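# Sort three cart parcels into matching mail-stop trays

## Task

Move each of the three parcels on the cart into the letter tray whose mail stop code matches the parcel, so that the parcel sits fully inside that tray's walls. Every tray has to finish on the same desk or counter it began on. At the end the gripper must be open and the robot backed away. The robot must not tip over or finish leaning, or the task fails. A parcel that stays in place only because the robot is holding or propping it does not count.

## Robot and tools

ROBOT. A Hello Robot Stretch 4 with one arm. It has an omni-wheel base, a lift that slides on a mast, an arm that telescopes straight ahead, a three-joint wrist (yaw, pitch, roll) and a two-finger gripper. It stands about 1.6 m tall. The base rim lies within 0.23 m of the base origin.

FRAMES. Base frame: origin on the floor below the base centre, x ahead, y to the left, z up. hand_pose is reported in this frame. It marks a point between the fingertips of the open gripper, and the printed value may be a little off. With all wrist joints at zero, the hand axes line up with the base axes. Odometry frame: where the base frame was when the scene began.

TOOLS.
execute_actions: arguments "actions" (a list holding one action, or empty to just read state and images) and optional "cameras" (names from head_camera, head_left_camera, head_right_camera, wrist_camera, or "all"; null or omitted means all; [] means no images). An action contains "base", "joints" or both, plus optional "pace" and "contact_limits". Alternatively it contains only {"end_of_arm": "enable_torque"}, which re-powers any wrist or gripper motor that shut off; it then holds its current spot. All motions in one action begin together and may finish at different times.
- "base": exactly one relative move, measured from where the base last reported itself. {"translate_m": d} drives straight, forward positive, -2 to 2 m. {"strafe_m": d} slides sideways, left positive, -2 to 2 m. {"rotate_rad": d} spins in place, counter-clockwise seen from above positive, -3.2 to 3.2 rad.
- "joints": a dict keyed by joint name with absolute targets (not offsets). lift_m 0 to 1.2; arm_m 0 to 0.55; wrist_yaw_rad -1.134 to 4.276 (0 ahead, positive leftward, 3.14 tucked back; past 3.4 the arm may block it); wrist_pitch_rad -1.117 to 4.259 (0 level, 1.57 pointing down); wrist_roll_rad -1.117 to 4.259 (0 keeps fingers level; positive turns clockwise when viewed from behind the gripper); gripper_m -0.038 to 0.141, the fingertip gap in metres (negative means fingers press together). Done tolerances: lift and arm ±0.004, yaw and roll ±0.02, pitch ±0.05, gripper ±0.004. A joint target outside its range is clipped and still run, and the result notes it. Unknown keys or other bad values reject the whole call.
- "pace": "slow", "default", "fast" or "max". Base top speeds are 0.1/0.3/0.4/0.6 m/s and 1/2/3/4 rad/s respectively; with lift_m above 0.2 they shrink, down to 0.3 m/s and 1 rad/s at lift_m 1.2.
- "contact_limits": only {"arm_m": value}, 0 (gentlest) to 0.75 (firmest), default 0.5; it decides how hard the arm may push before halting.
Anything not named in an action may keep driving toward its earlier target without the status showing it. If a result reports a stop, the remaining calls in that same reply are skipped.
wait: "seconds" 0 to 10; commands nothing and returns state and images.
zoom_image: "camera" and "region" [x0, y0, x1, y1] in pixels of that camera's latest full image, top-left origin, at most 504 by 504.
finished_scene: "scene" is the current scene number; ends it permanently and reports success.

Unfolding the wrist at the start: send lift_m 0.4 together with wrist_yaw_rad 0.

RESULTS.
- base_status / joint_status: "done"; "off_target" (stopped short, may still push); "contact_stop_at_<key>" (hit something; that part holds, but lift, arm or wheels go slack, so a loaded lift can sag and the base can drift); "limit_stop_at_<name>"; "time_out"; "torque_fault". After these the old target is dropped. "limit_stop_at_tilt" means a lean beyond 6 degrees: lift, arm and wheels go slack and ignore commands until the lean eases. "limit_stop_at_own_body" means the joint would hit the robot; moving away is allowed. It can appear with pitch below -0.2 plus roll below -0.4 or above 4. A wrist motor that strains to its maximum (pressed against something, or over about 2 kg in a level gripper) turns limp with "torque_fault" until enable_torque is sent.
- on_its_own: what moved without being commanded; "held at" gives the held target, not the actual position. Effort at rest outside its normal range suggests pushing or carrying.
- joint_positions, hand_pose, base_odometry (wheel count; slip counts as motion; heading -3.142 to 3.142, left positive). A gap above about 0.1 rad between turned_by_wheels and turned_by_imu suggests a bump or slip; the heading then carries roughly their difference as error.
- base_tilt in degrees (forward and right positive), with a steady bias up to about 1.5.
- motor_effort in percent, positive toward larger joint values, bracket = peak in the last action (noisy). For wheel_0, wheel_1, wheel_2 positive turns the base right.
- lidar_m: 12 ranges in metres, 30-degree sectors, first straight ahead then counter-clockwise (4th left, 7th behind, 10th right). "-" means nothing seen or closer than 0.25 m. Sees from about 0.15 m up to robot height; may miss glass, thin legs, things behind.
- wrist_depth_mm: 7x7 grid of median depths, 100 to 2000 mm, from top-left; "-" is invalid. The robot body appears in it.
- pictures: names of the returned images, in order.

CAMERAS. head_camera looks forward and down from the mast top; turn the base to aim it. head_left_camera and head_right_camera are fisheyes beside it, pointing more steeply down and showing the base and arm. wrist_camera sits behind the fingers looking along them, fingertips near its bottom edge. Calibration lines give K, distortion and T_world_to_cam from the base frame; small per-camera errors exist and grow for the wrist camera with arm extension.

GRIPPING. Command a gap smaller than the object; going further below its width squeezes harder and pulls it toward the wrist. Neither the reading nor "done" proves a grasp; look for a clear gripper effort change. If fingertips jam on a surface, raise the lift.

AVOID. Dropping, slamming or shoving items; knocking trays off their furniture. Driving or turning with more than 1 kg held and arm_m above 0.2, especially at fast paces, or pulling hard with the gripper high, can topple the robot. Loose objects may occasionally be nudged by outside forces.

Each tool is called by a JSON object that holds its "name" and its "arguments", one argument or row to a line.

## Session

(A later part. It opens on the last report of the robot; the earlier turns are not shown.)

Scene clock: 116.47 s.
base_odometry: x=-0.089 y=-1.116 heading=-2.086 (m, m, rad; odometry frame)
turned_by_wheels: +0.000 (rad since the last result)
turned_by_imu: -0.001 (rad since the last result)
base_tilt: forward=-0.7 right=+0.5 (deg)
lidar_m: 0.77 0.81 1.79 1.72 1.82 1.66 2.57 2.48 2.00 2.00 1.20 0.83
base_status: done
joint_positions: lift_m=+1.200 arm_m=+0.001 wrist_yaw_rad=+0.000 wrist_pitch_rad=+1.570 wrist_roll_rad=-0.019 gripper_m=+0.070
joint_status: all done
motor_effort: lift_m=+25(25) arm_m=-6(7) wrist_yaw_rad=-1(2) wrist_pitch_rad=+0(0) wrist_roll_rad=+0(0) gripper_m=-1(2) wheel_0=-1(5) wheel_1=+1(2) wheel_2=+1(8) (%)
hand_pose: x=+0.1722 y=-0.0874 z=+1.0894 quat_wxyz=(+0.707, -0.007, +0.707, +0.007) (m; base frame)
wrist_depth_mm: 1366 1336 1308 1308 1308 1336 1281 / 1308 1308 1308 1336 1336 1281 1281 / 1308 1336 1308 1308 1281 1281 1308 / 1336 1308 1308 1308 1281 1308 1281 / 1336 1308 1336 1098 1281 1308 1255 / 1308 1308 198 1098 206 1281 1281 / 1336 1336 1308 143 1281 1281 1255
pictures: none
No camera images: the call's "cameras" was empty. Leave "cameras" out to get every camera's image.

{"name": "execute_actions", "arguments": {
  "actions": [
    {"base":{"rotate_rad":-0.33},"joints":{"lift_m":0.95},"pace":"max"}
  ],
  "cameras": []
}}

{"name": "execute_actions", "arguments": {
  "actions": [
    {"base":{"translate_m":-1.763},"pace":"max"}
  ],
  "cameras": []
}}

{"name": "execute_actions", "arguments": {
  "actions": [
    {"base":{"rotate_rad":1.79},"joints":{"lift_m":0.98},"pace":"max"}
  ],
  "cameras": []
}}

{"name": "execute_actions", "arguments": {
  "actions": [
    {"base":{"translate_m":0.1},"joints":{"arm_m":0.4},"pace":"fast"}
  ],
  "cameras": ["wrist_camera"]
}}

Scene clock: 125.80 s.
base_odometry: x=-0.089 y=-1.116 heading=-2.415 (m, m, rad; odometry frame)
turned_by_wheels: -0.330 (rad since the last result)
turned_by_imu: -0.331 (rad since the last result)
base_tilt: forward=-0.7 right=+0.5 (deg)
lidar_m: 0.80 0.78 1.77 1.71 1.74 1.70 2.03 2.54 2.13 2.01 2.02 0.98
base_status: done
joint_positions: lift_m=+0.950 arm_m=+0.001 wrist_yaw_rad=+0.000 wrist_pitch_rad=+1.570 wrist_roll_rad=-0.019 gripper_m=+0.070
joint_status: all done
motor_effort: lift_m=+16(18) arm_m=-6(6) wrist_yaw_rad=+0(0) wrist_pitch_rad=+0(0) wrist_roll_rad=+1(2) gripper_m=-3(4) wheel_0=+1(4) wheel_1=+1(5) wheel_2=+0(2) (%)
hand_pose: x=+0.1722 y=-0.0874 z=+0.8401 quat_wxyz=(+0.707, -0.007, +0.707, +0.007) (m; base frame)
wrist_depth_mm: 1078 1078 1078 1060 1042 1042 1060 / 1098 1098 1078 1060 1060 1060 1042 / 1078 1060 1078 1078 1060 1042 1042 / 1078 1060 1078 1060 1042 1042 1042 / 1078 1060 854 842 1025 1060 1025 / 1078 1078 198 831 206 1042 1025 / 1078 1078 854 143 1060 1042 1042
pictures: none
No camera images: the call's "cameras" was empty. Leave "cameras" out to get every camera's image.

Scene clock: 132.00 s.
base_odometry: x=+1.229 y=+0.055 heading=-2.415 (m, m, rad; odometry frame)
turned_by_wheels: +0.000 (rad since the last result)
turned_by_imu: +0.000 (rad since the last result)
base_tilt: forward=-0.8 right=+0.2 (deg)
lidar_m: 2.50 2.61 0.56 0.52 0.52 1.29 1.52 0.87 0.98 1.63 2.29 2.90
base_status: done
joint_positions: lift_m=+0.950 arm_m=+0.001 wrist_yaw_rad=+0.000 wrist_pitch_rad=+1.570 wrist_roll_rad=-0.019 gripper_m=+0.070
joint_status: not commanded
motor_effort: lift_m=+16(17) arm_m=-6(7) wrist_yaw_rad=+0(3) wrist_pitch_rad=+1(1) wrist_roll_rad=+0(0) gripper_m=-2(2) wheel_0=+0(1) wheel_1=+2(3) wheel_2=-1(10) (%)
hand_pose: x=+0.1722 y=-0.0874 z=+0.8401 quat_wxyz=(+0.707, -0.007, +0.707, +0.007) (m; base frame)
wrist_depth_mm: 1118 1060 1060 1060 1060 1060 1042 / 1098 1078 1078 1060 1042 1042 1042 / 1078 1078 1060 1060 1060 1060 1078 / 1078 1060 1042 1060 1042 1042 1042 / 946 1078 854 854 1042 1025 1025 / 931 1060 200 842 206 1025 1025 / 931 1060 854 143 1042 1025 1025
pictures: none
No camera images: the call's "cameras" was empty. Leave "cameras" out to get every camera's image.

Scene clock: 134.30 s.
base_odometry: x=+1.229 y=+0.055 heading=-0.625 (m, m, rad; odometry frame)
turned_by_wheels: +1.790 (rad since the last result)
turned_by_imu: +1.786 (rad since the last result)
base_tilt: forward=-0.7 right=+0.4 (deg)
lidar_m: 0.52 1.13 1.47 0.87 0.87 1.12 2.30 2.34 2.67 2.48 1.88 0.54
base_status: done
joint_positions: lift_m=+0.980 arm_m=+0.001 wrist_yaw_rad=+0.000 wrist_pitch_rad=+1.570 wrist_roll_rad=-0.019 gripper_m=+0.070
joint_status: all done
motor_effort: lift_m=+25(29) arm_m=-6(7) wrist_yaw_rad=-1(2) wrist_pitch_rad=+2(1) wrist_roll_rad=-3(1) gripper_m=+1(2) wheel_0=-1(4) wheel_1=+1(9) wheel_2=+1(7) (%)
hand_pose: x=+0.1723 y=-0.0874 z=+0.8694 quat_wxyz=(+0.707, -0.007, +0.707, +0.007) (m; base frame)
wrist_depth_mm: 1118 1078 715 699 699 1098 1098 / 1118 1118 1098 960 1060 1078 1078 / 1098 1098 1078 1118 1060 1042 1078 / 1098 1078 1098 1098 1098 1078 1060 / 1118 1098 917 866 1078 1078 1060 / 1098 1098 199 878 207 1078 1060 / 1098 1078 1078 143 1060 1042 1060
pictures: none
No camera images: the call's "cameras" was empty. Leave "cameras" out to get every camera's image.

Scene clock: 136.23 s.
base_odometry: x=+1.311 y=-0.004 heading=-0.625 (m, m, rad; odometry frame)
turned_by_wheels: +0.000 (rad since the last result)
turned_by_imu: -0.001 (rad since the last result)
base_tilt: forward=-0.8 right=+0.4 (deg)
lidar_m: 0.40 0.45 1.33 1.03 0.86 1.15 2.39 2.43 2.65 2.51 1.68 0.43
base_status: done
joint_positions: lift_m=+0.980 arm_m=+0.399 wrist_yaw_rad=+0.000 wrist_pitch_rad=+1.570 wrist_roll_rad=-0.019 gripper_m=+0.070
joint_status: all done
motor_effort: lift_m=+25(25) arm_m=+7(8) wrist_yaw_rad=-3(3) wrist_pitch_rad=+2(0) wrist_roll_rad=+1(1) gripper_m=-3(1) wheel_0=+0(3) wheel_1=+0(5) wheel_2=+1(9) (%)
hand_pose: x=+0.5700 y=-0.0874 z=+0.8694 quat_wxyz=(+0.707, -0.007, +0.707, +0.007) (m; base frame)
wrist_depth_mm: 798 798 904 946 1008 1008 1078 / 1042 946 436 436 427 1060 1078 / 1118 439 439 436 433 427 1078 / 1098 433 436 377 430 424 1060 / 1098 439 382 377 430 424 1060 / 1098 436 198 427 206 424 1060 / 1098 399 413 143 427 384 1042
pictures: wrist_camera
camera_calibration (this result's frames):
wrist_camera: T_world_to_cam=[[0.00564787, -0.99964, -0.0262336, -0.0592086], [-0.999514, -0.00483902, -0.0307942, 0.664632], [0.0306562, 0.0263948, -0.999181, 1.08192], [0, 0, 0, 1]] pos_world=[0.631476, -0.0845282, 1.09995]
Images, in order (width x height): wrist_camera 616x392.

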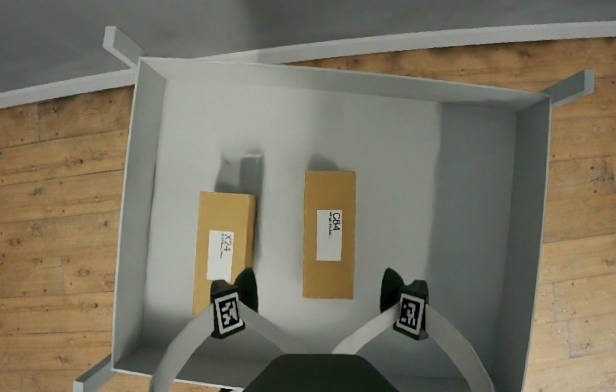

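{"name": "execute_actions", "arguments": {
  "actions": [
    {"base":{"strafe_m":-0.013},"joints":{"arm_m":0.43,"lift_m":0.855,"gripper_m":0.067}}
  ],
  "cameras": ["wrist_camera"]
}}

{"name": "execute_actions", "arguments": {
  "actions": [
    {"joints":{"lift_m":0.797},"pace":"slow"}
  ],
  "cameras": ["wrist_camera"]
}}

{"name": "execute_actions", "arguments": {
  "actions": [
    {"joints":{"gripper_m":0.003}}
  ],
  "cameras": []
}}

{"name": "execute_actions", "arguments": {
  "actions": [
    {"joints":{"lift_m":1.0},"pace":"fast"}
  ],
  "cameras": ["wrist_camera"]
}}

Scene clock: 146.07 s.
base_odometry: x=+1.303 y=-0.014 heading=-0.625 (m, m, rad; odometry frame)
turned_by_wheels: +0.000 (rad since the last result)
turned_by_imu: -0.002 (rad since the last result)
base_tilt: forward=-0.8 right=+0.4 (deg)
lidar_m: 0.40 0.45 1.34 1.06 0.92 1.14 2.41 2.45 2.65 2.49 1.71 0.43
base_status: done
joint_positions: lift_m=+0.855 arm_m=+0.429 wrist_yaw_rad=+0.000 wrist_pitch_rad=+1.570 wrist_roll_rad=-0.019 gripper_m=+0.067
joint_status: all done
motor_effort: lift_m=+15(24) arm_m=+7(7) wrist_yaw_rad=-3(1) wrist_pitch_rad=+2(0) wrist_roll_rad=+1(1) gripper_m=-3(2) wheel_0=+1(5) wheel_1=+1(9) wheel_2=+0(3) (%)
hand_pose: x=+0.5999 y=-0.0874 z=+0.7452 quat_wxyz=(+0.707, -0.007, +0.707, +0.007) (m; base frame)
wrist_depth_mm: 260 473 778 831 904 931 960 / 282 312 312 307 291 285 298 / 273 312 310 309 307 304 304 / 281 312 310 307 307 303 303 / 285 259 307 255 304 304 301 / 287 258 210 255 206 303 301 / 290 258 304 143 303 303 300
pictures: wrist_camera
camera_calibration (this result's frames):
wrist_camera: T_world_to_cam=[[0.00552329, -0.999641, -0.0262346, -0.0625604], [-0.99952, -0.00471931, -0.0306095, 0.690555], [0.0304747, 0.0263911, -0.999187, 0.957012], [0, 0, 0, 1]] pos_world=[0.661405, -0.0845356, 0.97573]
Images, in order (width x height): wrist_camera 616x392.

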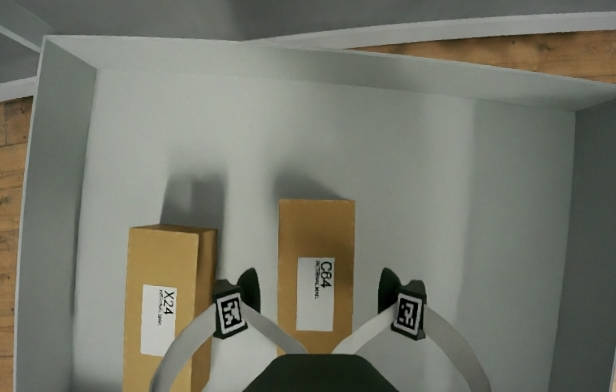

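Scene clock: 147.43 s.
base_odometry: x=+1.303 y=-0.014 heading=-0.625 (m, m, rad; odometry frame)
turned_by_wheels: +0.000 (rad since the last result)
turned_by_imu: -0.001 (rad since the last result)
base_tilt: forward=-0.7 right=+0.3 (deg)
lidar_m: 0.42 0.42 1.34 1.05 0.89 1.14 2.39 2.42 2.64 2.48 1.70 0.44
base_status: not commanded
joint_positions: lift_m=+0.797 arm_m=+0.429 wrist_yaw_rad=+0.000 wrist_pitch_rad=+1.570 wrist_roll_rad=-0.019 gripper_m=+0.067
joint_status: all done
motor_effort: lift_m=+15(14) arm_m=+7(7) wrist_yaw_rad=-2(2) wrist_pitch_rad=+1(1) wrist_roll_rad=-2(0) gripper_m=-2(2) wheel_0=+1(1) wheel_1=+1(1) wheel_2=+0(0) (%)
hand_pose: x=+0.5999 y=-0.0874 z=+0.6872 quat_wxyz=(+0.707, -0.007, +0.707, +0.007) (m; base frame)
wrist_depth_mm: 246 234 227 217 205 202 202 / 256 255 253 251 250 249 248 / 255 254 254 251 249 247 247 / 254 253 251 250 248 247 247 / 254 201 251 198 247 246 244 / 254 200 210 197 197 246 244 / 253 198 249 143 247 244 243
pictures: wrist_camera
camera_calibration (this result's frames):
wrist_camera: T_world_to_cam=[[0.00552307, -0.999641, -0.0262346, -0.0640812], [-0.99952, -0.00471908, -0.0306095, 0.688782], [0.0304747, 0.0263911, -0.999187, 0.899085], [0, 0, 0, 1]] pos_world=[0.661406, -0.0845356, 0.917756]
Images, in order (width x height): wrist_camera 616x392.

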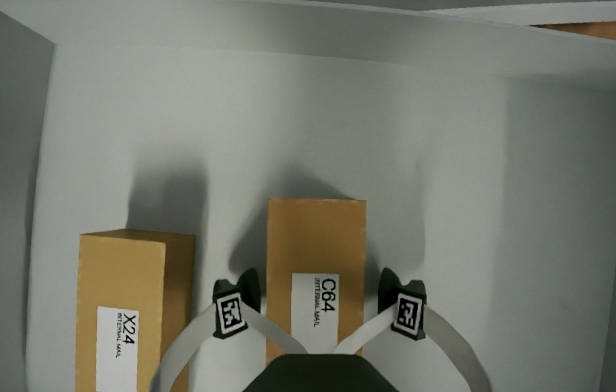

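Scene clock: 148.87 s.
base_odometry: x=+1.303 y=-0.014 heading=-0.625 (m, m, rad; odometry frame)
turned_by_wheels: +0.000 (rad since the last result)
turned_by_imu: -0.001 (rad since the last result)
base_tilt: forward=-0.7 right=+0.5 (deg)
lidar_m: 0.40 0.47 1.35 1.08 0.93 1.13 2.37 2.44 2.61 2.50 1.67 0.43
base_status: not commanded
joint_positions: lift_m=+0.797 arm_m=+0.429 wrist_yaw_rad=+0.000 wrist_pitch_rad=+1.570 wrist_roll_rad=-0.019 gripper_m=+0.003
joint_status: all done
motor_effort: lift_m=+15(15) arm_m=+7(7) wrist_yaw_rad=+0(1) wrist_pitch_rad=+1(0) wrist_roll_rad=+0(2) gripper_m=-19(21) wheel_0=+1(1) wheel_1=+1(1) wheel_2=+0(0) (%)
hand_pose: x=+0.5999 y=-0.0874 z=+0.6872 quat_wxyz=(+0.707, -0.007, +0.707, +0.007) (m; base frame)
wrist_depth_mm: 246 236 229 217 206 202 203 / 256 254 253 251 249 248 246 / 255 254 251 250 249 247 246 / 255 254 251 250 249 246 245 / 253 201 251 183 247 246 245 / 253 200 189 183 182 245 244 / 253 199 250 182 246 205 243
pictures: none
No camera images: the call's "cameras" was empty. Leave "cameras" out to get every camera's image.

Scene clock: 150.43 s.
base_odometry: x=+1.303 y=-0.014 heading=-0.625 (m, m, rad; odometry frame)
turned_by_wheels: +0.000 (rad since the last result)
turned_by_imu: -0.001 (rad since the last result)
base_tilt: forward=-0.7 right=+0.4 (deg)
lidar_m: 0.40 0.46 1.35 1.07 0.90 1.16 2.43 2.41 2.62 2.50 1.72 0.42
base_status: not commanded
joint_positions: lift_m=+1.000 arm_m=+0.429 wrist_yaw_rad=+0.000 wrist_pitch_rad=+1.570 wrist_roll_rad=-0.019 gripper_m=+0.003
joint_status: all done
motor_effort: lift_m=+26(26) arm_m=+7(6) wrist_yaw_rad=+0(2) wrist_pitch_rad=+1(1) wrist_roll_rad=-2(0) gripper_m=-22(22) wheel_0=+1(1) wheel_1=+1(1) wheel_2=+0(0) (%)
hand_pose: x=+0.5999 y=-0.0874 z=+0.8893 quat_wxyz=(+0.707, -0.007, +0.707, +0.007) (m; base frame)
wrist_depth_mm: 741 768 831 891 931 946 1025 / 960 917 1042 1118 1118 1078 1098 / 1138 462 455 449 449 445 1098 / 1118 459 452 452 445 442 1078 / 1118 455 402 183 445 442 1078 / 1138 455 189 183 182 442 1078 / 1098 399 449 182 445 270 1078
pictures: wrist_camera
camera_calibration (this result's frames):
wrist_camera: T_world_to_cam=[[0.00552447, -0.999641, -0.0262344, -0.0587813], [-0.999519, -0.00471947, -0.0306485, 0.695025], [0.0305137, 0.0263911, -0.999186, 1.10096], [0, 0, 0, 1]] pos_world=[0.661421, -0.0845356, 1.11982]
Images, in order (width x height): wrist_camera 616x392.

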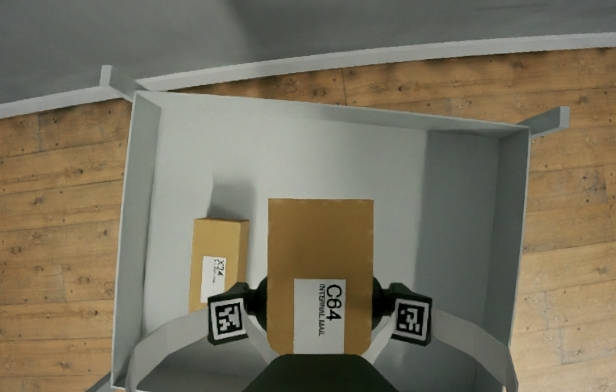

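{"name": "execute_actions", "arguments": {
  "actions": [
    {"base":{"translate_m":-0.3},"joints":{"arm_m":0},"pace":"fast"}
  ],
  "cameras": []
}}

{"name": "execute_actions", "arguments": {
  "actions": [
    {"base":{"rotate_rad":-2.09},"joints":{"lift_m":0.7},"pace":"max"}
  ],
  "cameras": []
}}

{"name": "execute_actions", "arguments": {
  "actions": [
    {"base":{"translate_m":2.0},"joints":{"lift_m":1.1},"pace":"max"}
  ],
  "cameras": []
}}

{"name": "execute_actions", "arguments": {
  "actions": [
    {"base":{"rotate_rad":0.645},"joints":{"lift_m":1.2},"pace":"max"}
  ],
  "cameras": ["head_camera","head_left_camera"]
}}

{"name": "execute_actions", "arguments": {
  "actions": [
    {"base":{"translate_m":0.5},"joints":{"arm_m":0.3},"pace":"max"}
  ],
  "cameras": ["wrist_camera","head_right_camera"]
}}

Scene clock: 168.63 s.
base_odometry: x=+1.060 y=+0.161 heading=-0.625 (m, m, rad; odometry frame)
turned_by_wheels: +0.000 (rad since the last result)
turned_by_imu: -0.002 (rad since the last result)
base_tilt: forward=-0.8 right=+0.3 (deg)
lidar_m: 0.71 1.34 1.63 0.84 0.86 1.14 2.10 2.15 2.69 2.47 2.19 0.76
base_status: done
joint_positions: lift_m=+1.000 arm_m=+0.001 wrist_yaw_rad=+0.000 wrist_pitch_rad=+1.570 wrist_roll_rad=-0.019 gripper_m=+0.003
joint_status: all done
motor_effort: lift_m=+26(26) arm_m=-7(6) wrist_yaw_rad=+1(2) wrist_pitch_rad=+1(2) wrist_roll_rad=-1(0) gripper_m=-22(22) wheel_0=+0(7) wheel_1=+0(6) wheel_2=-1(11) (%)
hand_pose: x=+0.1722 y=-0.0874 z=+0.8893 quat_wxyz=(+0.707, -0.007, +0.707, +0.007) (m; base frame)
wrist_depth_mm: 1138 1138 1118 1098 1118 1098 1078 / 1138 1118 1118 1118 1118 1098 1098 / 1160 1118 1118 1098 1098 1118 1098 / 1138 1118 1118 1098 1098 1098 1078 / 1118 1118 917 183 1098 1078 1078 / 1138 1118 188 182 183 1098 1078 / 1118 1098 1098 182 1098 615 1078
pictures: none
No camera images: the call's "cameras" was empty. Leave "cameras" out to get every camera's image.

Scene clock: 171.23 s.
base_odometry: x=+1.060 y=+0.161 heading=-2.715 (m, m, rad; odometry frame)
turned_by_wheels: -2.090 (rad since the last result)
turned_by_imu: -2.088 (rad since the last result)
base_tilt: forward=-0.7 right=+0.6 (deg)
lidar_m: 2.68 2.48 2.18 0.74 0.70 1.35 1.61 0.84 0.86 1.14 2.09 2.11
base_status: done
joint_positions: lift_m=+0.700 arm_m=+0.001 wrist_yaw_rad=+0.000 wrist_pitch_rad=+1.570 wrist_roll_rad=-0.019 gripper_m=+0.003
joint_status: all done
motor_effort: lift_m=+16(25) arm_m=-6(7) wrist_yaw_rad=+0(0) wrist_pitch_rad=+1(1) wrist_roll_rad=-2(1) gripper_m=-21(20) wheel_0=-1(3) wheel_1=-1(10) wheel_2=+1(3) (%)
hand_pose: x=+0.1723 y=-0.0874 z=+0.5901 quat_wxyz=(+0.707, -0.007, +0.707, +0.007) (m; base frame)
wrist_depth_mm: 842 820 842 820 820 809 798 / 854 820 809 831 809 809 809 / 831 831 820 820 809 809 798 / 820 820 809 809 809 809 788 / 831 820 609 184 798 798 798 / 831 820 188 183 182 798 798 / 820 707 597 182 798 477 778
pictures: none
No camera images: the call's "cameras" was empty. Leave "cameras" out to get every camera's image.

Scene clock: 177.23 s.
base_odometry: x=-0.761 y=-0.666 heading=-2.715 (m, m, rad; odometry frame)
turned_by_wheels: +0.000 (rad since the last result)
turned_by_imu: -0.006 (rad since the last result)
base_tilt: forward=-0.8 right=+0.5 (deg)
lidar_m: 0.97 0.85 0.86 1.12 2.54 2.27 2.52 2.48 1.49 1.30 1.21 1.21
base_status: done
joint_positions: lift_m=+1.100 arm_m=+0.001 wrist_yaw_rad=+0.000 wrist_pitch_rad=+1.570 wrist_roll_rad=-0.019 gripper_m=+0.003
joint_status: all done
motor_effort: lift_m=+24(25) arm_m=-6(6) wrist_yaw_rad=-1(1) wrist_pitch_rad=+1(0) wrist_roll_rad=-1(0) gripper_m=-21(23) wheel_0=-1(8) wheel_1=+0(5) wheel_2=+0(11) (%)
hand_pose: x=+0.1723 y=-0.0874 z=+0.9895 quat_wxyz=(+0.707, -0.007, +0.707, +0.007) (m; base frame)
wrist_depth_mm: 1229 1229 1255 1229 1229 1205 1205 / 1229 1229 1229 1229 1205 1182 1205 / 1255 1229 1229 1205 1205 1205 1160 / 1205 1205 1205 1205 1182 1182 1182 / 1229 1205 1229 183 1182 1182 1182 / 1229 1229 188 183 182 1160 1205 / 1205 1205 1205 182 1182 668 1160
pictures: none
No camera images: the call's "cameras" was empty. Leave "cameras" out to get every camera's image.

Scene clock: 178.93 s.
base_odometry: x=-0.761 y=-0.666 heading=-2.070 (m, m, rad; odometry frame)
turned_by_wheels: +0.645 (rad since the last result)
turned_by_imu: +0.643 (rad since the last result)
base_tilt: forward=-0.7 right=+0.4 (deg)
lidar_m: 0.87 0.93 1.24 2.54 2.22 2.61 2.51 1.29 1.26 1.19 1.26 0.91
base_status: done
joint_positions: lift_m=+1.200 arm_m=+0.001 wrist_yaw_rad=+0.000 wrist_pitch_rad=+1.570 wrist_roll_rad=-0.019 gripper_m=+0.003
joint_status: all done
motor_effort: lift_m=+24(27) arm_m=-6(6) wrist_yaw_rad=-2(0) wrist_pitch_rad=+2(0) wrist_roll_rad=+1(2) gripper_m=-21(23) wheel_0=-2(6) wheel_1=-2(4) wheel_2=+0(6) (%)
hand_pose: x=+0.1723 y=-0.0874 z=+1.0894 quat_wxyz=(+0.707, -0.007, +0.707, +0.007) (m; base frame)
wrist_depth_mm: 1308 1308 1308 1308 1281 1281 1281 / 1336 1336 1336 1308 1281 1308 1281 / 1336 1336 1308 1308 1308 1308 1308 / 1336 1308 1281 1308 1255 1281 1255 / 1281 1308 1308 183 1308 1308 1281 / 1308 1336 189 183 182 1281 1281 / 1308 1308 1308 182 1308 732 1281
pictures: head_camera, head_left_camera
Images, in order (width x height): head_camera 420x560, head_left_camera 420x672.

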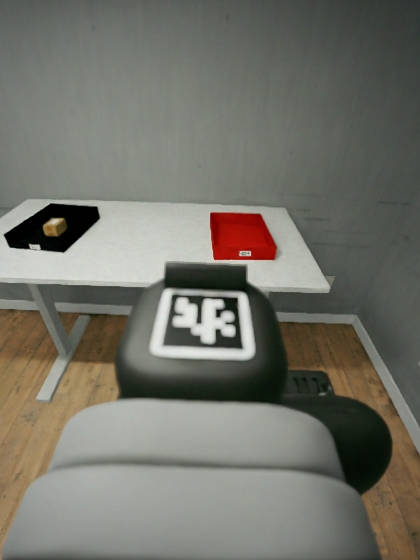

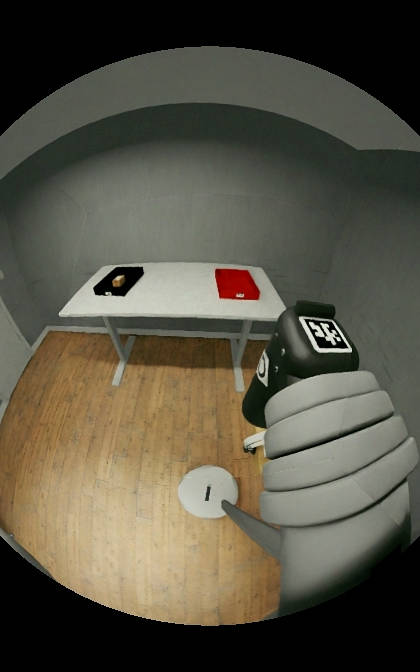

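Scene clock: 182.07 s.
base_odometry: x=-1.001 y=-1.105 heading=-2.070 (m, m, rad; odometry frame)
turned_by_wheels: +0.000 (rad since the last result)
turned_by_imu: -0.002 (rad since the last result)
base_tilt: forward=-0.6 right=+0.5 (deg)
lidar_m: 0.34 0.38 0.49 2.52 2.55 2.78 3.03 1.71 1.25 1.18 0.52 0.38
base_status: done
joint_positions: lift_m=+1.200 arm_m=+0.299 wrist_yaw_rad=+0.000 wrist_pitch_rad=+1.570 wrist_roll_rad=-0.019 gripper_m=+0.003
joint_status: all done
motor_effort: lift_m=+24(24) arm_m=+6(7) wrist_yaw_rad=-2(0) wrist_pitch_rad=+2(1) wrist_roll_rad=+2(1) gripper_m=-22(22) wheel_0=+0(5) wheel_1=+0(0) wheel_2=+0(13) (%)
hand_pose: x=+0.4700 y=-0.0874 z=+1.0894 quat_wxyz=(+0.707, -0.007, +0.707, +0.007) (m; base frame)
wrist_depth_mm: 375 373 368 364 362 359 357 / 375 370 368 366 362 357 359 / 373 370 366 364 359 357 355 / 370 368 368 319 362 357 357 / 370 368 364 183 357 359 355 / 370 368 188 183 182 359 357 / 1281 366 1078 181 831 262 1255
pictures: head_right_camera, wrist_camera
camera_calibration (this result's frames):
wrist_camera: T_world_to_cam=[[0.00564711, -0.99964, -0.026234, -0.0528707], [-0.999516, -0.00484003, -0.0307269, 0.57137], [0.0305889, 0.0263948, -0.999183, 1.30487], [0, 0, 0, 1]] pos_world=[0.531477, -0.0845282, 1.31998]
Images, in order (width x height): head_right_camera 420x672, wrist_camera 616x392.

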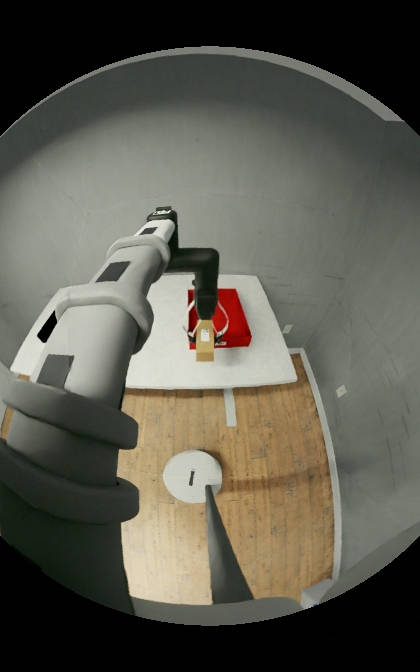

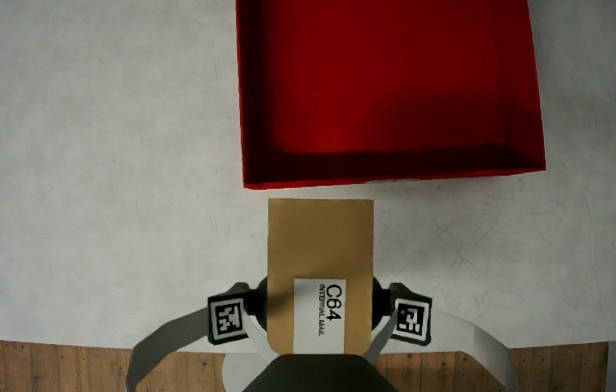

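{"name": "execute_actions", "arguments": {
  "actions": [
    {"base":{"strafe_m":-0.05},"joints":{"arm_m":0.55},"pace":"fast"}
  ],
  "cameras": ["wrist_camera"]
}}

{"name": "execute_actions", "arguments": {
  "actions": [
    {"joints":{"lift_m":1.09}}
  ],
  "cameras": []
}}

{"name": "execute_actions", "arguments": {
  "actions": [
    {"joints":{"gripper_m":0.067},"pace":"slow"}
  ],
  "cameras": []
}}

{"name": "execute_actions", "arguments": {
  "actions": [
    {"joints":{"lift_m":1.2},"pace":"fast"}
  ],
  "cameras": ["wrist_camera"]
}}

{"name": "execute_actions", "arguments": {
  "actions": [
    {"base":{"translate_m":-0.6},"joints":{"arm_m":0},"pace":"fast"}
  ],
  "cameras": ["head_right_camera"]
}}

Scene clock: 191.67 s.
base_odometry: x=-1.045 y=-1.081 heading=-2.070 (m, m, rad; odometry frame)
turned_by_wheels: +0.000 (rad since the last result)
turned_by_imu: -0.002 (rad since the last result)
base_tilt: forward=-0.7 right=+0.5 (deg)
lidar_m: 0.35 0.38 0.52 2.59 2.60 2.85 3.06 1.64 1.20 1.15 0.53 0.38
base_status: done
joint_positions: lift_m=+1.200 arm_m=+0.549 wrist_yaw_rad=+0.000 wrist_pitch_rad=+1.570 wrist_roll_rad=-0.019 gripper_m=+0.003
joint_status: all done
motor_effort: lift_m=+24(24) arm_m=+6(10) wrist_yaw_rad=-1(0) wrist_pitch_rad=+1(0) wrist_roll_rad=+0(2) gripper_m=-21(20) wheel_0=+0(6) wheel_1=+0(5) wheel_2=+0(3) (%)
hand_pose: x=+0.7198 y=-0.0874 z=+1.0894 quat_wxyz=(+0.707, -0.007, +0.707, +0.007) (m; base frame)
wrist_depth_mm: 373 375 368 366 362 362 359 / 373 368 364 364 359 362 359 / 373 368 364 362 359 357 357 / 368 370 362 359 357 357 357 / 370 368 362 183 357 357 353 / 366 366 188 183 182 357 355 / 366 366 359 182 353 236 355
pictures: wrist_camera
camera_calibration (this result's frames):
wrist_camera: T_world_to_cam=[[0.00559804, -0.99964, -0.0262337, -0.0542462], [-0.999514, -0.0047893, -0.0307905, 0.821065], [0.0306538, 0.0263933, -0.999182, 1.29718], [0, 0, 0, 1]] pos_world=[0.781206, -0.0845313, 1.31998]
Images, in order (width x height): wrist_camera 616x392.

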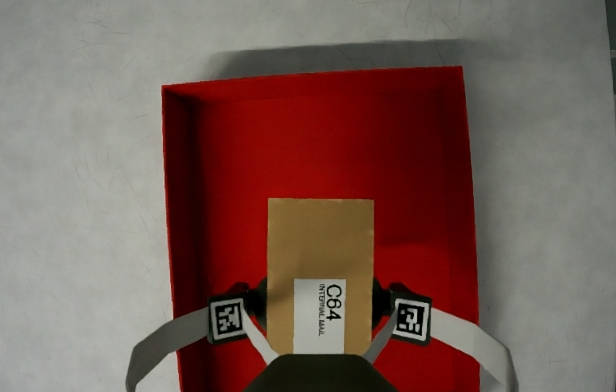

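Scene clock: 193.17 s.
base_odometry: x=-1.045 y=-1.081 heading=-2.070 (m, m, rad; odometry frame)
turned_by_wheels: +0.000 (rad since the last result)
turned_by_imu: -0.001 (rad since the last result)
base_tilt: forward=-0.7 right=+0.5 (deg)
lidar_m: 0.36 0.37 0.54 2.58 2.60 2.85 3.05 1.66 1.20 1.16 0.54 0.37
base_status: not commanded
joint_positions: lift_m=+1.090 arm_m=+0.549 wrist_yaw_rad=+0.000 wrist_pitch_rad=+1.570 wrist_roll_rad=-0.019 gripper_m=+0.003
joint_status: all done
motor_effort: lift_m=+15(22) arm_m=+7(7) wrist_yaw_rad=-2(2) wrist_pitch_rad=+1(1) wrist_roll_rad=-2(1) gripper_m=-23(22) wheel_0=+0(0) wheel_1=+0(0) wheel_2=+0(0) (%)
hand_pose: x=+0.7197 y=-0.0874 z=+0.9801 quat_wxyz=(+0.707, -0.007, +0.707, +0.007) (m; base frame)
wrist_depth_mm: 262 216 216 224 229 223 253 / 262 248 255 254 252 250 250 / 259 247 255 253 252 250 201 / 259 243 254 252 251 249 204 / 259 236 254 183 250 248 207 / 258 231 188 182 182 248 208 / 258 197 251 182 248 194 -
pictures: none
No camera images: the call's "cameras" was empty. Leave "cameras" out to get every camera's image.

Scene clock: 195.67 s.
base_odometry: x=-1.045 y=-1.081 heading=-2.070 (m, m, rad; odometry frame)
turned_by_wheels: +0.000 (rad since the last result)
turned_by_imu: -0.001 (rad since the last result)
base_tilt: forward=-0.7 right=+0.3 (deg)
lidar_m: 0.36 0.39 0.54 2.57 2.60 2.86 3.05 1.64 1.19 1.13 0.52 0.38
base_status: not commanded
joint_positions: lift_m=+1.090 arm_m=+0.549 wrist_yaw_rad=+0.000 wrist_pitch_rad=+1.570 wrist_roll_rad=-0.019 gripper_m=+0.067
joint_status: all done
motor_effort: lift_m=+15(15) arm_m=+7(6) wrist_yaw_rad=-1(4) wrist_pitch_rad=+1(1) wrist_roll_rad=-1(3) gripper_m=-2(21) wheel_0=+0(0) wheel_1=+0(0) wheel_2=+0(0) (%)
hand_pose: x=+0.7197 y=-0.0874 z=+0.9801 quat_wxyz=(+0.707, -0.007, +0.707, +0.007) (m; base frame)
wrist_depth_mm: 263 216 216 224 229 224 251 / 262 248 255 253 252 250 252 / 260 246 256 253 251 251 201 / 259 242 253 253 250 249 204 / 258 237 253 200 250 249 208 / 259 233 209 200 199 247 208 / 257 225 251 143 248 239 207
pictures: none
No camera images: the call's "cameras" was empty. Leave "cameras" out to get every camera's image.

Scene clock: 196.90 s.
base_odometry: x=-1.045 y=-1.081 heading=-2.070 (m, m, rad; odometry frame)
turned_by_wheels: +0.000 (rad since the last result)
turned_by_imu: +0.000 (rad since the last result)
base_tilt: forward=-0.5 right=+0.4 (deg)
lidar_m: 0.35 0.38 0.54 2.57 2.58 2.87 3.04 1.66 1.20 1.14 0.54 0.39
base_status: not commanded
joint_positions: lift_m=+1.200 arm_m=+0.549 wrist_yaw_rad=+0.000 wrist_pitch_rad=+1.570 wrist_roll_rad=-0.019 gripper_m=+0.067
joint_status: all done
motor_effort: lift_m=+26(26) arm_m=+7(6) wrist_yaw_rad=-1(2) wrist_pitch_rad=+1(2) wrist_roll_rad=-1(0) gripper_m=-1(2) wheel_0=+0(0) wheel_1=+0(0) wheel_2=+0(0) (%)
hand_pose: x=+0.7197 y=-0.0874 z=+1.0893 quat_wxyz=(+0.707, -0.007, +0.707, +0.007) (m; base frame)
wrist_depth_mm: 375 373 370 364 364 364 362 / 373 373 364 364 359 362 359 / 373 370 364 362 359 359 359 / 370 370 364 362 357 357 357 / 370 368 362 309 355 357 355 / 368 368 210 307 207 355 357 / 366 364 359 143 355 353 353
pictures: wrist_camera
camera_calibration (this result's frames):
wrist_camera: T_world_to_cam=[[0.00559519, -0.99964, -0.0262343, -0.0542462], [-0.999518, -0.00478973, -0.0306653, 0.820899], [0.0305286, 0.0263933, -0.999185, 1.29717], [0, 0, 0, 1]] pos_world=[0.781206, -0.0845313, 1.31986]
Images, in order (width x height): wrist_camera 616x392.

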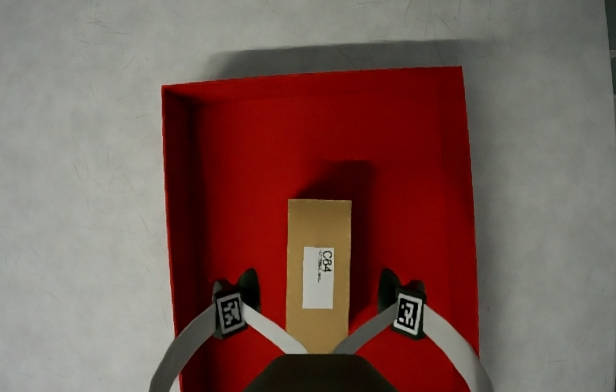

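Scene clock: 200.37 s.
base_odometry: x=-0.757 y=-0.555 heading=-2.071 (m, m, rad; odometry frame)
turned_by_wheels: +0.000 (rad since the last result)
turned_by_imu: -0.001 (rad since the last result)
base_tilt: forward=-0.7 right=+0.3 (deg)
lidar_m: 0.96 1.02 1.37 2.60 2.26 2.51 2.42 1.23 1.19 1.14 1.21 1.00
base_status: done
joint_positions: lift_m=+1.200 arm_m=+0.001 wrist_yaw_rad=+0.000 wrist_pitch_rad=+1.570 wrist_roll_rad=-0.019 gripper_m=+0.067
joint_status: all done
motor_effort: lift_m=+25(26) arm_m=-6(9) wrist_yaw_rad=-2(2) wrist_pitch_rad=+1(0) wrist_roll_rad=+0(1) gripper_m=-4(2) wheel_0=+0(3) wheel_1=-1(9) wheel_2=-2(9) (%)
hand_pose: x=+0.1722 y=-0.0874 z=+1.0893 quat_wxyz=(+0.707, -0.007, +0.707, +0.007) (m; base frame)
wrist_depth_mm: 1336 1281 1308 1308 1308 1281 1336 / 1336 1336 1308 1255 1281 1255 1255 / 1308 1308 1281 1308 1281 1281 1281 / 1336 1308 1308 1281 1308 1308 1308 / 1308 1336 1308 1098 1308 1308 1255 / 1336 1308 210 1098 207 1255 1229 / 1308 1308 1281 143 1281 1255 1281
pictures: head_right_camera
Images, in order (width x height): head_right_camera 420x672.

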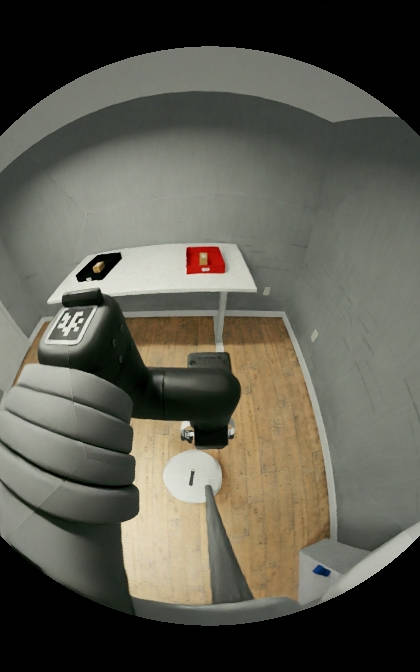

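{"name": "execute_actions", "arguments": {
  "actions": [
    {"base":{"rotate_rad":-0.705},"joints":{"lift_m":0.75},"pace":"max"}
  ],
  "cameras": []
}}

{"name": "execute_actions", "arguments": {
  "actions": [
    {"base":{"translate_m":-2.0},"pace":"max"}
  ],
  "cameras": []
}}

{"name": "execute_actions", "arguments": {
  "actions": [
    {"base":{"rotate_rad":2.1},"joints":{"lift_m":0.98},"pace":"max"}
  ],
  "cameras": []
}}

{"name": "execute_actions", "arguments": {
  "actions": [
    {"base":{"strafe_m":0.14},"pace":"max"}
  ],
  "cameras": ["head_left_camera"]
}}

{"name": "execute_actions", "arguments": {
  "actions": [
    {"base":{"translate_m":0.2},"joints":{"arm_m":0.4},"pace":"fast"}
  ],
  "cameras": ["wrist_camera"]
}}

Scene clock: 211.57 s.
base_odometry: x=-0.757 y=-0.555 heading=-2.775 (m, m, rad; odometry frame)
turned_by_wheels: -0.705 (rad since the last result)
turned_by_imu: -0.706 (rad since the last result)
base_tilt: forward=-0.6 right=+0.3 (deg)
lidar_m: 1.42 0.96 0.98 1.20 2.57 2.25 2.41 2.38 1.48 1.21 1.15 1.16
base_status: done
joint_positions: lift_m=+0.750 arm_m=+0.001 wrist_yaw_rad=+0.000 wrist_pitch_rad=+1.570 wrist_roll_rad=-0.019 gripper_m=+0.067
joint_status: all done
motor_effort: lift_m=+17(26) arm_m=-6(7) wrist_yaw_rad=-1(3) wrist_pitch_rad=+0(0) wrist_roll_rad=-3(1) gripper_m=-2(3) wheel_0=+0(3) wheel_1=+2(5) wheel_2=+2(7) (%)
hand_pose: x=+0.1723 y=-0.0874 z=+0.6400 quat_wxyz=(+0.707, -0.007, +0.707, +0.007) (m; base frame)
wrist_depth_mm: 891 878 891 866 854 866 866 / 878 878 866 854 854 854 854 / 878 866 866 866 854 842 854 / 866 878 854 854 854 854 842 / 878 891 654 661 854 831 854 / 878 878 209 647 206 842 842 / 866 866 654 143 842 842 854
pictures: none
No camera images: the call's "cameras" was empty. Leave "cameras" out to get every camera's image.

Scene clock: 217.63 s.
base_odometry: x=+1.110 y=+0.162 heading=-2.775 (m, m, rad; odometry frame)
turned_by_wheels: +0.000 (rad since the last result)
turned_by_imu: +0.000 (rad since the last result)
base_tilt: forward=-0.8 right=+0.4 (deg)
lidar_m: 2.79 2.50 2.29 0.70 0.69 1.29 1.60 0.81 0.83 1.01 2.15 2.15
base_status: done
joint_positions: lift_m=+0.750 arm_m=+0.001 wrist_yaw_rad=+0.000 wrist_pitch_rad=+1.570 wrist_roll_rad=-0.019 gripper_m=+0.067
joint_status: not commanded
motor_effort: lift_m=+17(17) arm_m=-6(6) wrist_yaw_rad=-3(2) wrist_pitch_rad=+0(1) wrist_roll_rad=-1(3) gripper_m=-3(2) wheel_0=+1(4) wheel_1=+2(9) wheel_2=-1(8) (%)
hand_pose: x=+0.1722 y=-0.0874 z=+0.6400 quat_wxyz=(+0.707, -0.007, +0.707, +0.007) (m; base frame)
wrist_depth_mm: 878 878 866 866 866 854 854 / 891 891 866 866 854 854 854 / 878 866 866 866 866 854 854 / 866 866 891 854 842 842 842 / 878 891 647 654 842 854 831 / 866 878 210 647 206 866 842 / 866 878 654 143 842 854 842
pictures: none
No camera images: the call's "cameras" was empty. Leave "cameras" out to get every camera's image.

Scene clock: 219.80 s.
base_odometry: x=+1.110 y=+0.162 heading=-0.675 (m, m, rad; odometry frame)
turned_by_wheels: +2.100 (rad since the last result)
turned_by_imu: +2.096 (rad since the last result)
base_tilt: forward=-0.6 right=+0.5 (deg)
lidar_m: 0.67 1.31 1.63 0.84 0.84 1.05 2.13 2.14 2.79 2.51 2.25 0.71
base_status: done
joint_positions: lift_m=+0.980 arm_m=+0.001 wrist_yaw_rad=+0.000 wrist_pitch_rad=+1.570 wrist_roll_rad=-0.019 gripper_m=+0.067
joint_status: all done
motor_effort: lift_m=+24(29) arm_m=-7(6) wrist_yaw_rad=-1(1) wrist_pitch_rad=+1(1) wrist_roll_rad=-1(2) gripper_m=-3(3) wheel_0=+0(9) wheel_1=+2(11) wheel_2=-1(8) (%)
hand_pose: x=+0.1723 y=-0.0874 z=+0.8694 quat_wxyz=(+0.707, -0.007, +0.707, +0.007) (m; base frame)
wrist_depth_mm: 1118 1118 1118 1025 1078 1078 1098 / 1118 1118 1118 1078 1078 1060 1098 / 1118 1118 1098 1098 1098 1078 1060 / 1118 1138 1078 1078 1098 1078 1060 / 1118 1078 891 878 1078 1042 1060 / 1118 1078 209 866 207 1060 1042 / 1078 1078 1098 143 1078 1078 1060
pictures: none
No camera images: the call's "cameras" was empty. Leave "cameras" out to get every camera's image.

Scene clock: 221.43 s.
base_odometry: x=+1.198 y=+0.271 heading=-0.675 (m, m, rad; odometry frame)
turned_by_wheels: +0.000 (rad since the last result)
turned_by_imu: -0.001 (rad since the last result)
base_tilt: forward=-0.9 right=+0.3 (deg)
lidar_m: 0.67 1.27 1.49 0.68 0.69 0.89 1.80 2.20 2.96 2.63 2.22 0.72
base_status: done
joint_positions: lift_m=+0.980 arm_m=+0.001 wrist_yaw_rad=+0.000 wrist_pitch_rad=+1.570 wrist_roll_rad=-0.019 gripper_m=+0.067
joint_status: not commanded
motor_effort: lift_m=+24(24) arm_m=-6(7) wrist_yaw_rad=-2(1) wrist_pitch_rad=+2(1) wrist_roll_rad=+0(2) gripper_m=-3(2) wheel_0=-1(9) wheel_1=-1(13) wheel_2=-1(1) (%)
hand_pose: x=+0.1723 y=-0.0874 z=+0.8694 quat_wxyz=(+0.707, -0.007, +0.707, +0.007) (m; base frame)
wrist_depth_mm: 1118 1098 1098 1098 991 1078 1078 / 1118 1118 1098 1098 1078 1078 1060 / 1118 1118 1078 1098 1078 1078 1078 / 1098 1098 1098 1078 1060 1078 1042 / 1078 1078 878 878 1078 1060 1060 / 1118 1078 209 878 206 1060 1060 / 1098 1098 1060 143 1078 1060 1060
pictures: head_left_camera
Images, in order (width x height): head_left_camera 420x672.

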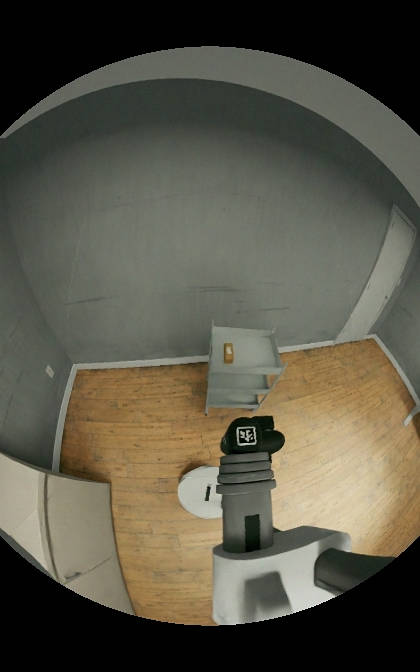

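Scene clock: 223.43 s.
base_odometry: x=+1.354 y=+0.146 heading=-0.675 (m, m, rad; odometry frame)
turned_by_wheels: +0.000 (rad since the last result)
turned_by_imu: -0.001 (rad since the last result)
base_tilt: forward=-0.7 right=+0.4 (deg)
lidar_m: 0.49 1.09 1.35 1.24 0.71 0.90 1.88 2.35 2.95 2.66 1.88 0.50
base_status: done
joint_positions: lift_m=+0.980 arm_m=+0.399 wrist_yaw_rad=+0.000 wrist_pitch_rad=+1.570 wrist_roll_rad=-0.019 gripper_m=+0.067
joint_status: all done
motor_effort: lift_m=+24(24) arm_m=+6(8) wrist_yaw_rad=-5(3) wrist_pitch_rad=+1(0) wrist_roll_rad=-2(0) gripper_m=-3(4) wheel_0=+0(4) wheel_1=+1(3) wheel_2=+0(10) (%)
hand_pose: x=+0.5701 y=-0.0874 z=+0.8694 quat_wxyz=(+0.707, -0.007, +0.707, +0.007) (m; base frame)
wrist_depth_mm: 809 866 904 427 418 407 399 / 1008 1098 1098 433 433 430 427 / 1098 1118 1078 430 430 427 424 / 1098 1118 1098 379 430 427 424 / 1098 1098 1098 430 427 424 421 / 1118 1078 210 430 206 421 418 / 1078 1078 1060 143 1060 1060 1060
pictures: wrist_camera
camera_calibration (this result's frames):
wrist_camera: T_world_to_cam=[[0.00570163, -0.99964, -0.0262334, -0.0592387], [-0.999513, -0.00489172, -0.0308347, 0.664705], [0.0306953, 0.0263964, -0.99918, 1.08193], [0, 0, 0, 1]] pos_world=[0.631509, -0.084525, 1.09999]
Images, in order (width x height): wrist_camera 616x392.

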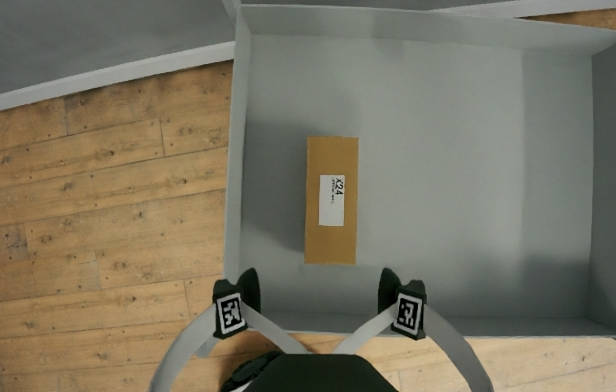

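Same lateral offset as before; 0.034 farther.

{"name": "execute_actions", "arguments": {
  "actions": [
    {"base":{"strafe_m":-0.014},"joints":{"arm_m":0.462},"pace":"fast"}
  ],
  "cameras": []
}}

{"name": "execute_actions", "arguments": {
  "actions": [
    {"joints":{"lift_m":0.85}}
  ],
  "cameras": ["wrist_camera"]
}}

{"name": "execute_actions", "arguments": {
  "actions": [
    {"joints":{"lift_m":0.797},"pace":"slow"}
  ],
  "cameras": ["wrist_camera"]
}}

{"name": "execute_actions", "arguments": {
  "actions": [
    {"joints":{"gripper_m":0.003}}
  ],
  "cameras": []
}}

{"name": "execute_actions", "arguments": {
  "actions": [
    {"joints":{"lift_m":1.0},"pace":"fast"}
  ],
  "cameras": ["wrist_camera"]
}}

Scene clock: 230.83 s.
base_odometry: x=+1.345 y=+0.135 heading=-0.675 (m, m, rad; odometry frame)
turned_by_wheels: +0.000 (rad since the last result)
turned_by_imu: -0.002 (rad since the last result)
base_tilt: forward=-0.8 right=+0.5 (deg)
lidar_m: 0.48 1.07 1.35 1.21 0.76 0.93 1.94 2.38 2.88 2.64 1.88 0.51
base_status: done
joint_positions: lift_m=+0.980 arm_m=+0.461 wrist_yaw_rad=+0.000 wrist_pitch_rad=+1.570 wrist_roll_rad=-0.019 gripper_m=+0.067
joint_status: all done
motor_effort: lift_m=+24(24) arm_m=+6(8) wrist_yaw_rad=-3(1) wrist_pitch_rad=+1(0) wrist_roll_rad=-1(2) gripper_m=-2(2) wheel_0=+0(9) wheel_1=+1(5) wheel_2=+0(0) (%)
hand_pose: x=+0.6320 y=-0.0874 z=+0.8694 quat_wxyz=(+0.707, -0.007, +0.707, +0.007) (m; base frame)
wrist_depth_mm: 707 759 820 904 976 1025 1078 / 931 1008 976 433 430 427 427 / 1118 1078 436 433 433 427 424 / 1118 1098 433 433 430 427 421 / 1098 1098 433 377 430 427 427 / 1098 1078 209 379 207 424 418 / 1118 1078 421 143 424 410 418
pictures: none
No camera images: the call's "cameras" was empty. Leave "cameras" out to get every camera's image.

Scene clock: 232.43 s.
base_odometry: x=+1.345 y=+0.135 heading=-0.675 (m, m, rad; odometry frame)
turned_by_wheels: +0.000 (rad since the last result)
turned_by_imu: -0.001 (rad since the last result)
base_tilt: forward=-0.9 right=+0.4 (deg)
lidar_m: 0.47 1.09 1.34 1.19 0.74 0.94 1.92 2.37 2.89 2.61 1.87 0.53
base_status: not commanded
joint_positions: lift_m=+0.850 arm_m=+0.461 wrist_yaw_rad=+0.000 wrist_pitch_rad=+1.570 wrist_roll_rad=-0.019 gripper_m=+0.067
joint_status: all done
motor_effort: lift_m=+15(20) arm_m=+7(6) wrist_yaw_rad=-1(2) wrist_pitch_rad=+2(1) wrist_roll_rad=+0(1) gripper_m=-2(3) wheel_0=-1(0) wheel_1=+1(1) wheel_2=+0(0) (%)
hand_pose: x=+0.6320 y=-0.0874 z=+0.7402 quat_wxyz=(+0.707, -0.007, +0.707, +0.007) (m; base frame)
wrist_depth_mm: 715 768 286 294 283 271 268 / 904 960 304 306 303 300 298 / 1008 991 304 304 300 300 300 / 991 976 304 252 301 300 297 / 991 976 304 250 298 298 297 / 976 976 209 249 207 298 297 / 976 960 303 143 298 297 296
pictures: wrist_camera
camera_calibration (this result's frames):
wrist_camera: T_world_to_cam=[[0.00552029, -0.999641, -0.0262337, -0.0628673], [-0.999515, -0.00471198, -0.0307744, 0.722574], [0.0306398, 0.0263909, -0.999182, 0.950938], [0, 0, 0, 1]] pos_world=[0.693434, -0.0845361, 0.970747]
Images, in order (width x height): wrist_camera 616x392.

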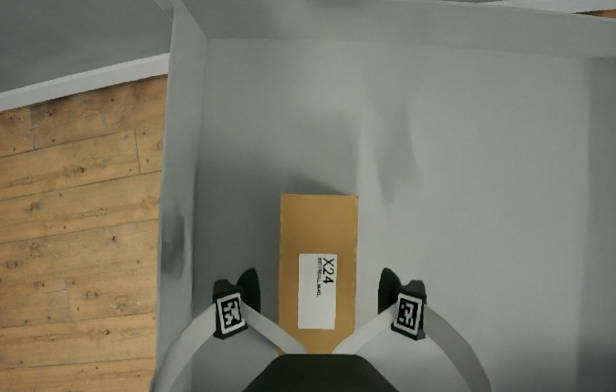

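Scene clock: 233.73 s.
base_odometry: x=+1.345 y=+0.135 heading=-0.675 (m, m, rad; odometry frame)
turned_by_wheels: +0.000 (rad since the last result)
turned_by_imu: -0.001 (rad since the last result)
base_tilt: forward=-0.9 right=+0.4 (deg)
lidar_m: 0.48 1.09 1.36 1.18 0.75 0.95 1.97 2.37 2.91 2.63 1.89 0.49
base_status: not commanded
joint_positions: lift_m=+0.797 arm_m=+0.461 wrist_yaw_rad=+0.000 wrist_pitch_rad=+1.570 wrist_roll_rad=-0.019 gripper_m=+0.067
joint_status: all done
motor_effort: lift_m=+15(19) arm_m=+7(7) wrist_yaw_rad=-3(2) wrist_pitch_rad=+2(1) wrist_roll_rad=+0(1) gripper_m=-4(4) wheel_0=-1(1) wheel_1=+1(1) wheel_2=+0(0) (%)
hand_pose: x=+0.6320 y=-0.0874 z=+0.6872 quat_wxyz=(+0.707, -0.007, +0.707, +0.007) (m; base frame)
wrist_depth_mm: 707 234 254 252 250 249 248 / 904 237 253 252 249 248 247 / 931 243 251 251 249 247 247 / 931 228 251 198 249 248 245 / 917 231 251 198 248 247 245 / 931 233 209 197 196 246 245 / 917 215 249 142 246 244 244
pictures: wrist_camera
camera_calibration (this result's frames):
wrist_camera: T_world_to_cam=[[0.00552013, -0.999641, -0.0262337, -0.0642574], [-0.999515, -0.00471182, -0.0307743, 0.720944], [0.0306397, 0.0263909, -0.999182, 0.897987], [0, 0, 0, 1]] pos_world=[0.693435, -0.0845361, 0.917754]
Images, in order (width x height): wrist_camera 616x392.

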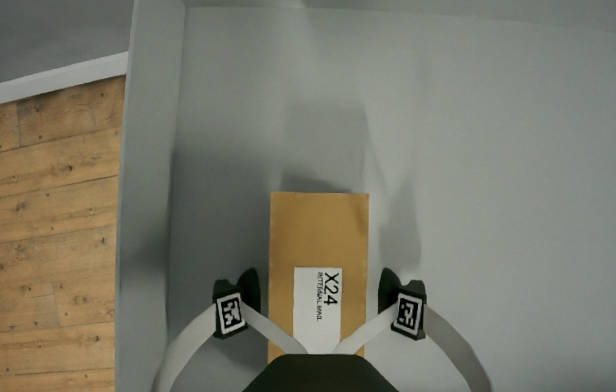

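Scene clock: 235.17 s.
base_odometry: x=+1.345 y=+0.135 heading=-0.675 (m, m, rad; odometry frame)
turned_by_wheels: +0.000 (rad since the last result)
turned_by_imu: -0.001 (rad since the last result)
base_tilt: forward=-0.7 right=+0.4 (deg)
lidar_m: 0.49 1.09 1.35 1.20 0.76 0.93 1.94 2.37 2.89 2.62 1.88 0.48
base_status: not commanded
joint_positions: lift_m=+0.797 arm_m=+0.461 wrist_yaw_rad=+0.000 wrist_pitch_rad=+1.570 wrist_roll_rad=-0.019 gripper_m=+0.003
joint_status: all done
motor_effort: lift_m=+15(15) arm_m=+6(7) wrist_yaw_rad=-2(2) wrist_pitch_rad=+1(1) wrist_roll_rad=+0(2) gripper_m=-21(20) wheel_0=+0(0) wheel_1=+1(1) wheel_2=+0(0) (%)
hand_pose: x=+0.6320 y=-0.0874 z=+0.6872 quat_wxyz=(+0.707, -0.007, +0.707, +0.007) (m; base frame)
wrist_depth_mm: 707 233 254 252 250 248 247 / 891 237 253 251 249 248 247 / 917 242 253 250 248 246 247 / 917 229 251 185 249 247 246 / 931 231 251 183 248 246 244 / 904 232 188 183 182 244 244 / 946 185 249 182 248 204 244
pictures: none
No camera images: the call's "cameras" was empty. Leave "cameras" out to get every camera's image.

Scene clock: 236.73 s.
base_odometry: x=+1.345 y=+0.135 heading=-0.675 (m, m, rad; odometry frame)
turned_by_wheels: +0.000 (rad since the last result)
turned_by_imu: -0.001 (rad since the last result)
base_tilt: forward=-0.8 right=+0.2 (deg)
lidar_m: 0.48 1.09 1.34 1.15 0.74 0.96 1.96 2.38 2.87 2.61 1.87 0.51
base_status: not commanded
joint_positions: lift_m=+1.000 arm_m=+0.461 wrist_yaw_rad=+0.000 wrist_pitch_rad=+1.570 wrist_roll_rad=-0.019 gripper_m=+0.003
joint_status: all done
motor_effort: lift_m=+26(29) arm_m=+6(7) wrist_yaw_rad=-2(1) wrist_pitch_rad=+1(1) wrist_roll_rad=+0(1) gripper_m=-20(21) wheel_0=-1(1) wheel_1=+1(1) wheel_2=+0(0) (%)
hand_pose: x=+0.6320 y=-0.0874 z=+0.8893 quat_wxyz=(+0.707, -0.007, +0.707, +0.007) (m; base frame)
wrist_depth_mm: 715 768 820 931 976 1025 1078 / 917 1025 1008 452 452 449 1078 / 1118 1118 1138 452 452 449 445 / 1138 1118 452 185 449 445 445 / 1118 1118 449 183 449 445 439 / 1138 1118 188 183 183 442 442 / 1118 1118 418 182 402 282 439
pictures: wrist_camera
camera_calibration (this result's frames):
wrist_camera: T_world_to_cam=[[0.00551645, -0.999641, -0.0262345, -0.058953], [-0.999519, -0.00471174, -0.0306369, 0.727008], [0.0305023, 0.0263909, -0.999186, 1.09999], [0, 0, 0, 1]] pos_world=[0.693432, -0.0845361, 1.11982]
Images, in order (width x height): wrist_camera 616x392.

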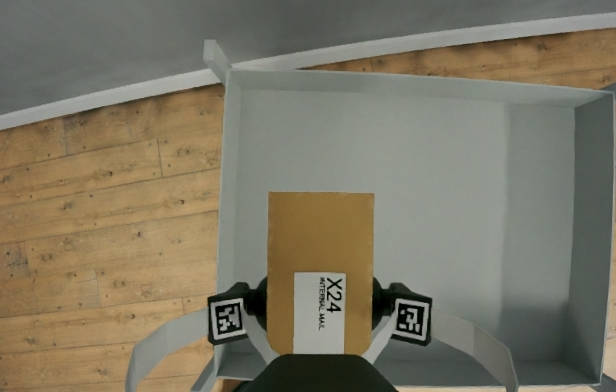

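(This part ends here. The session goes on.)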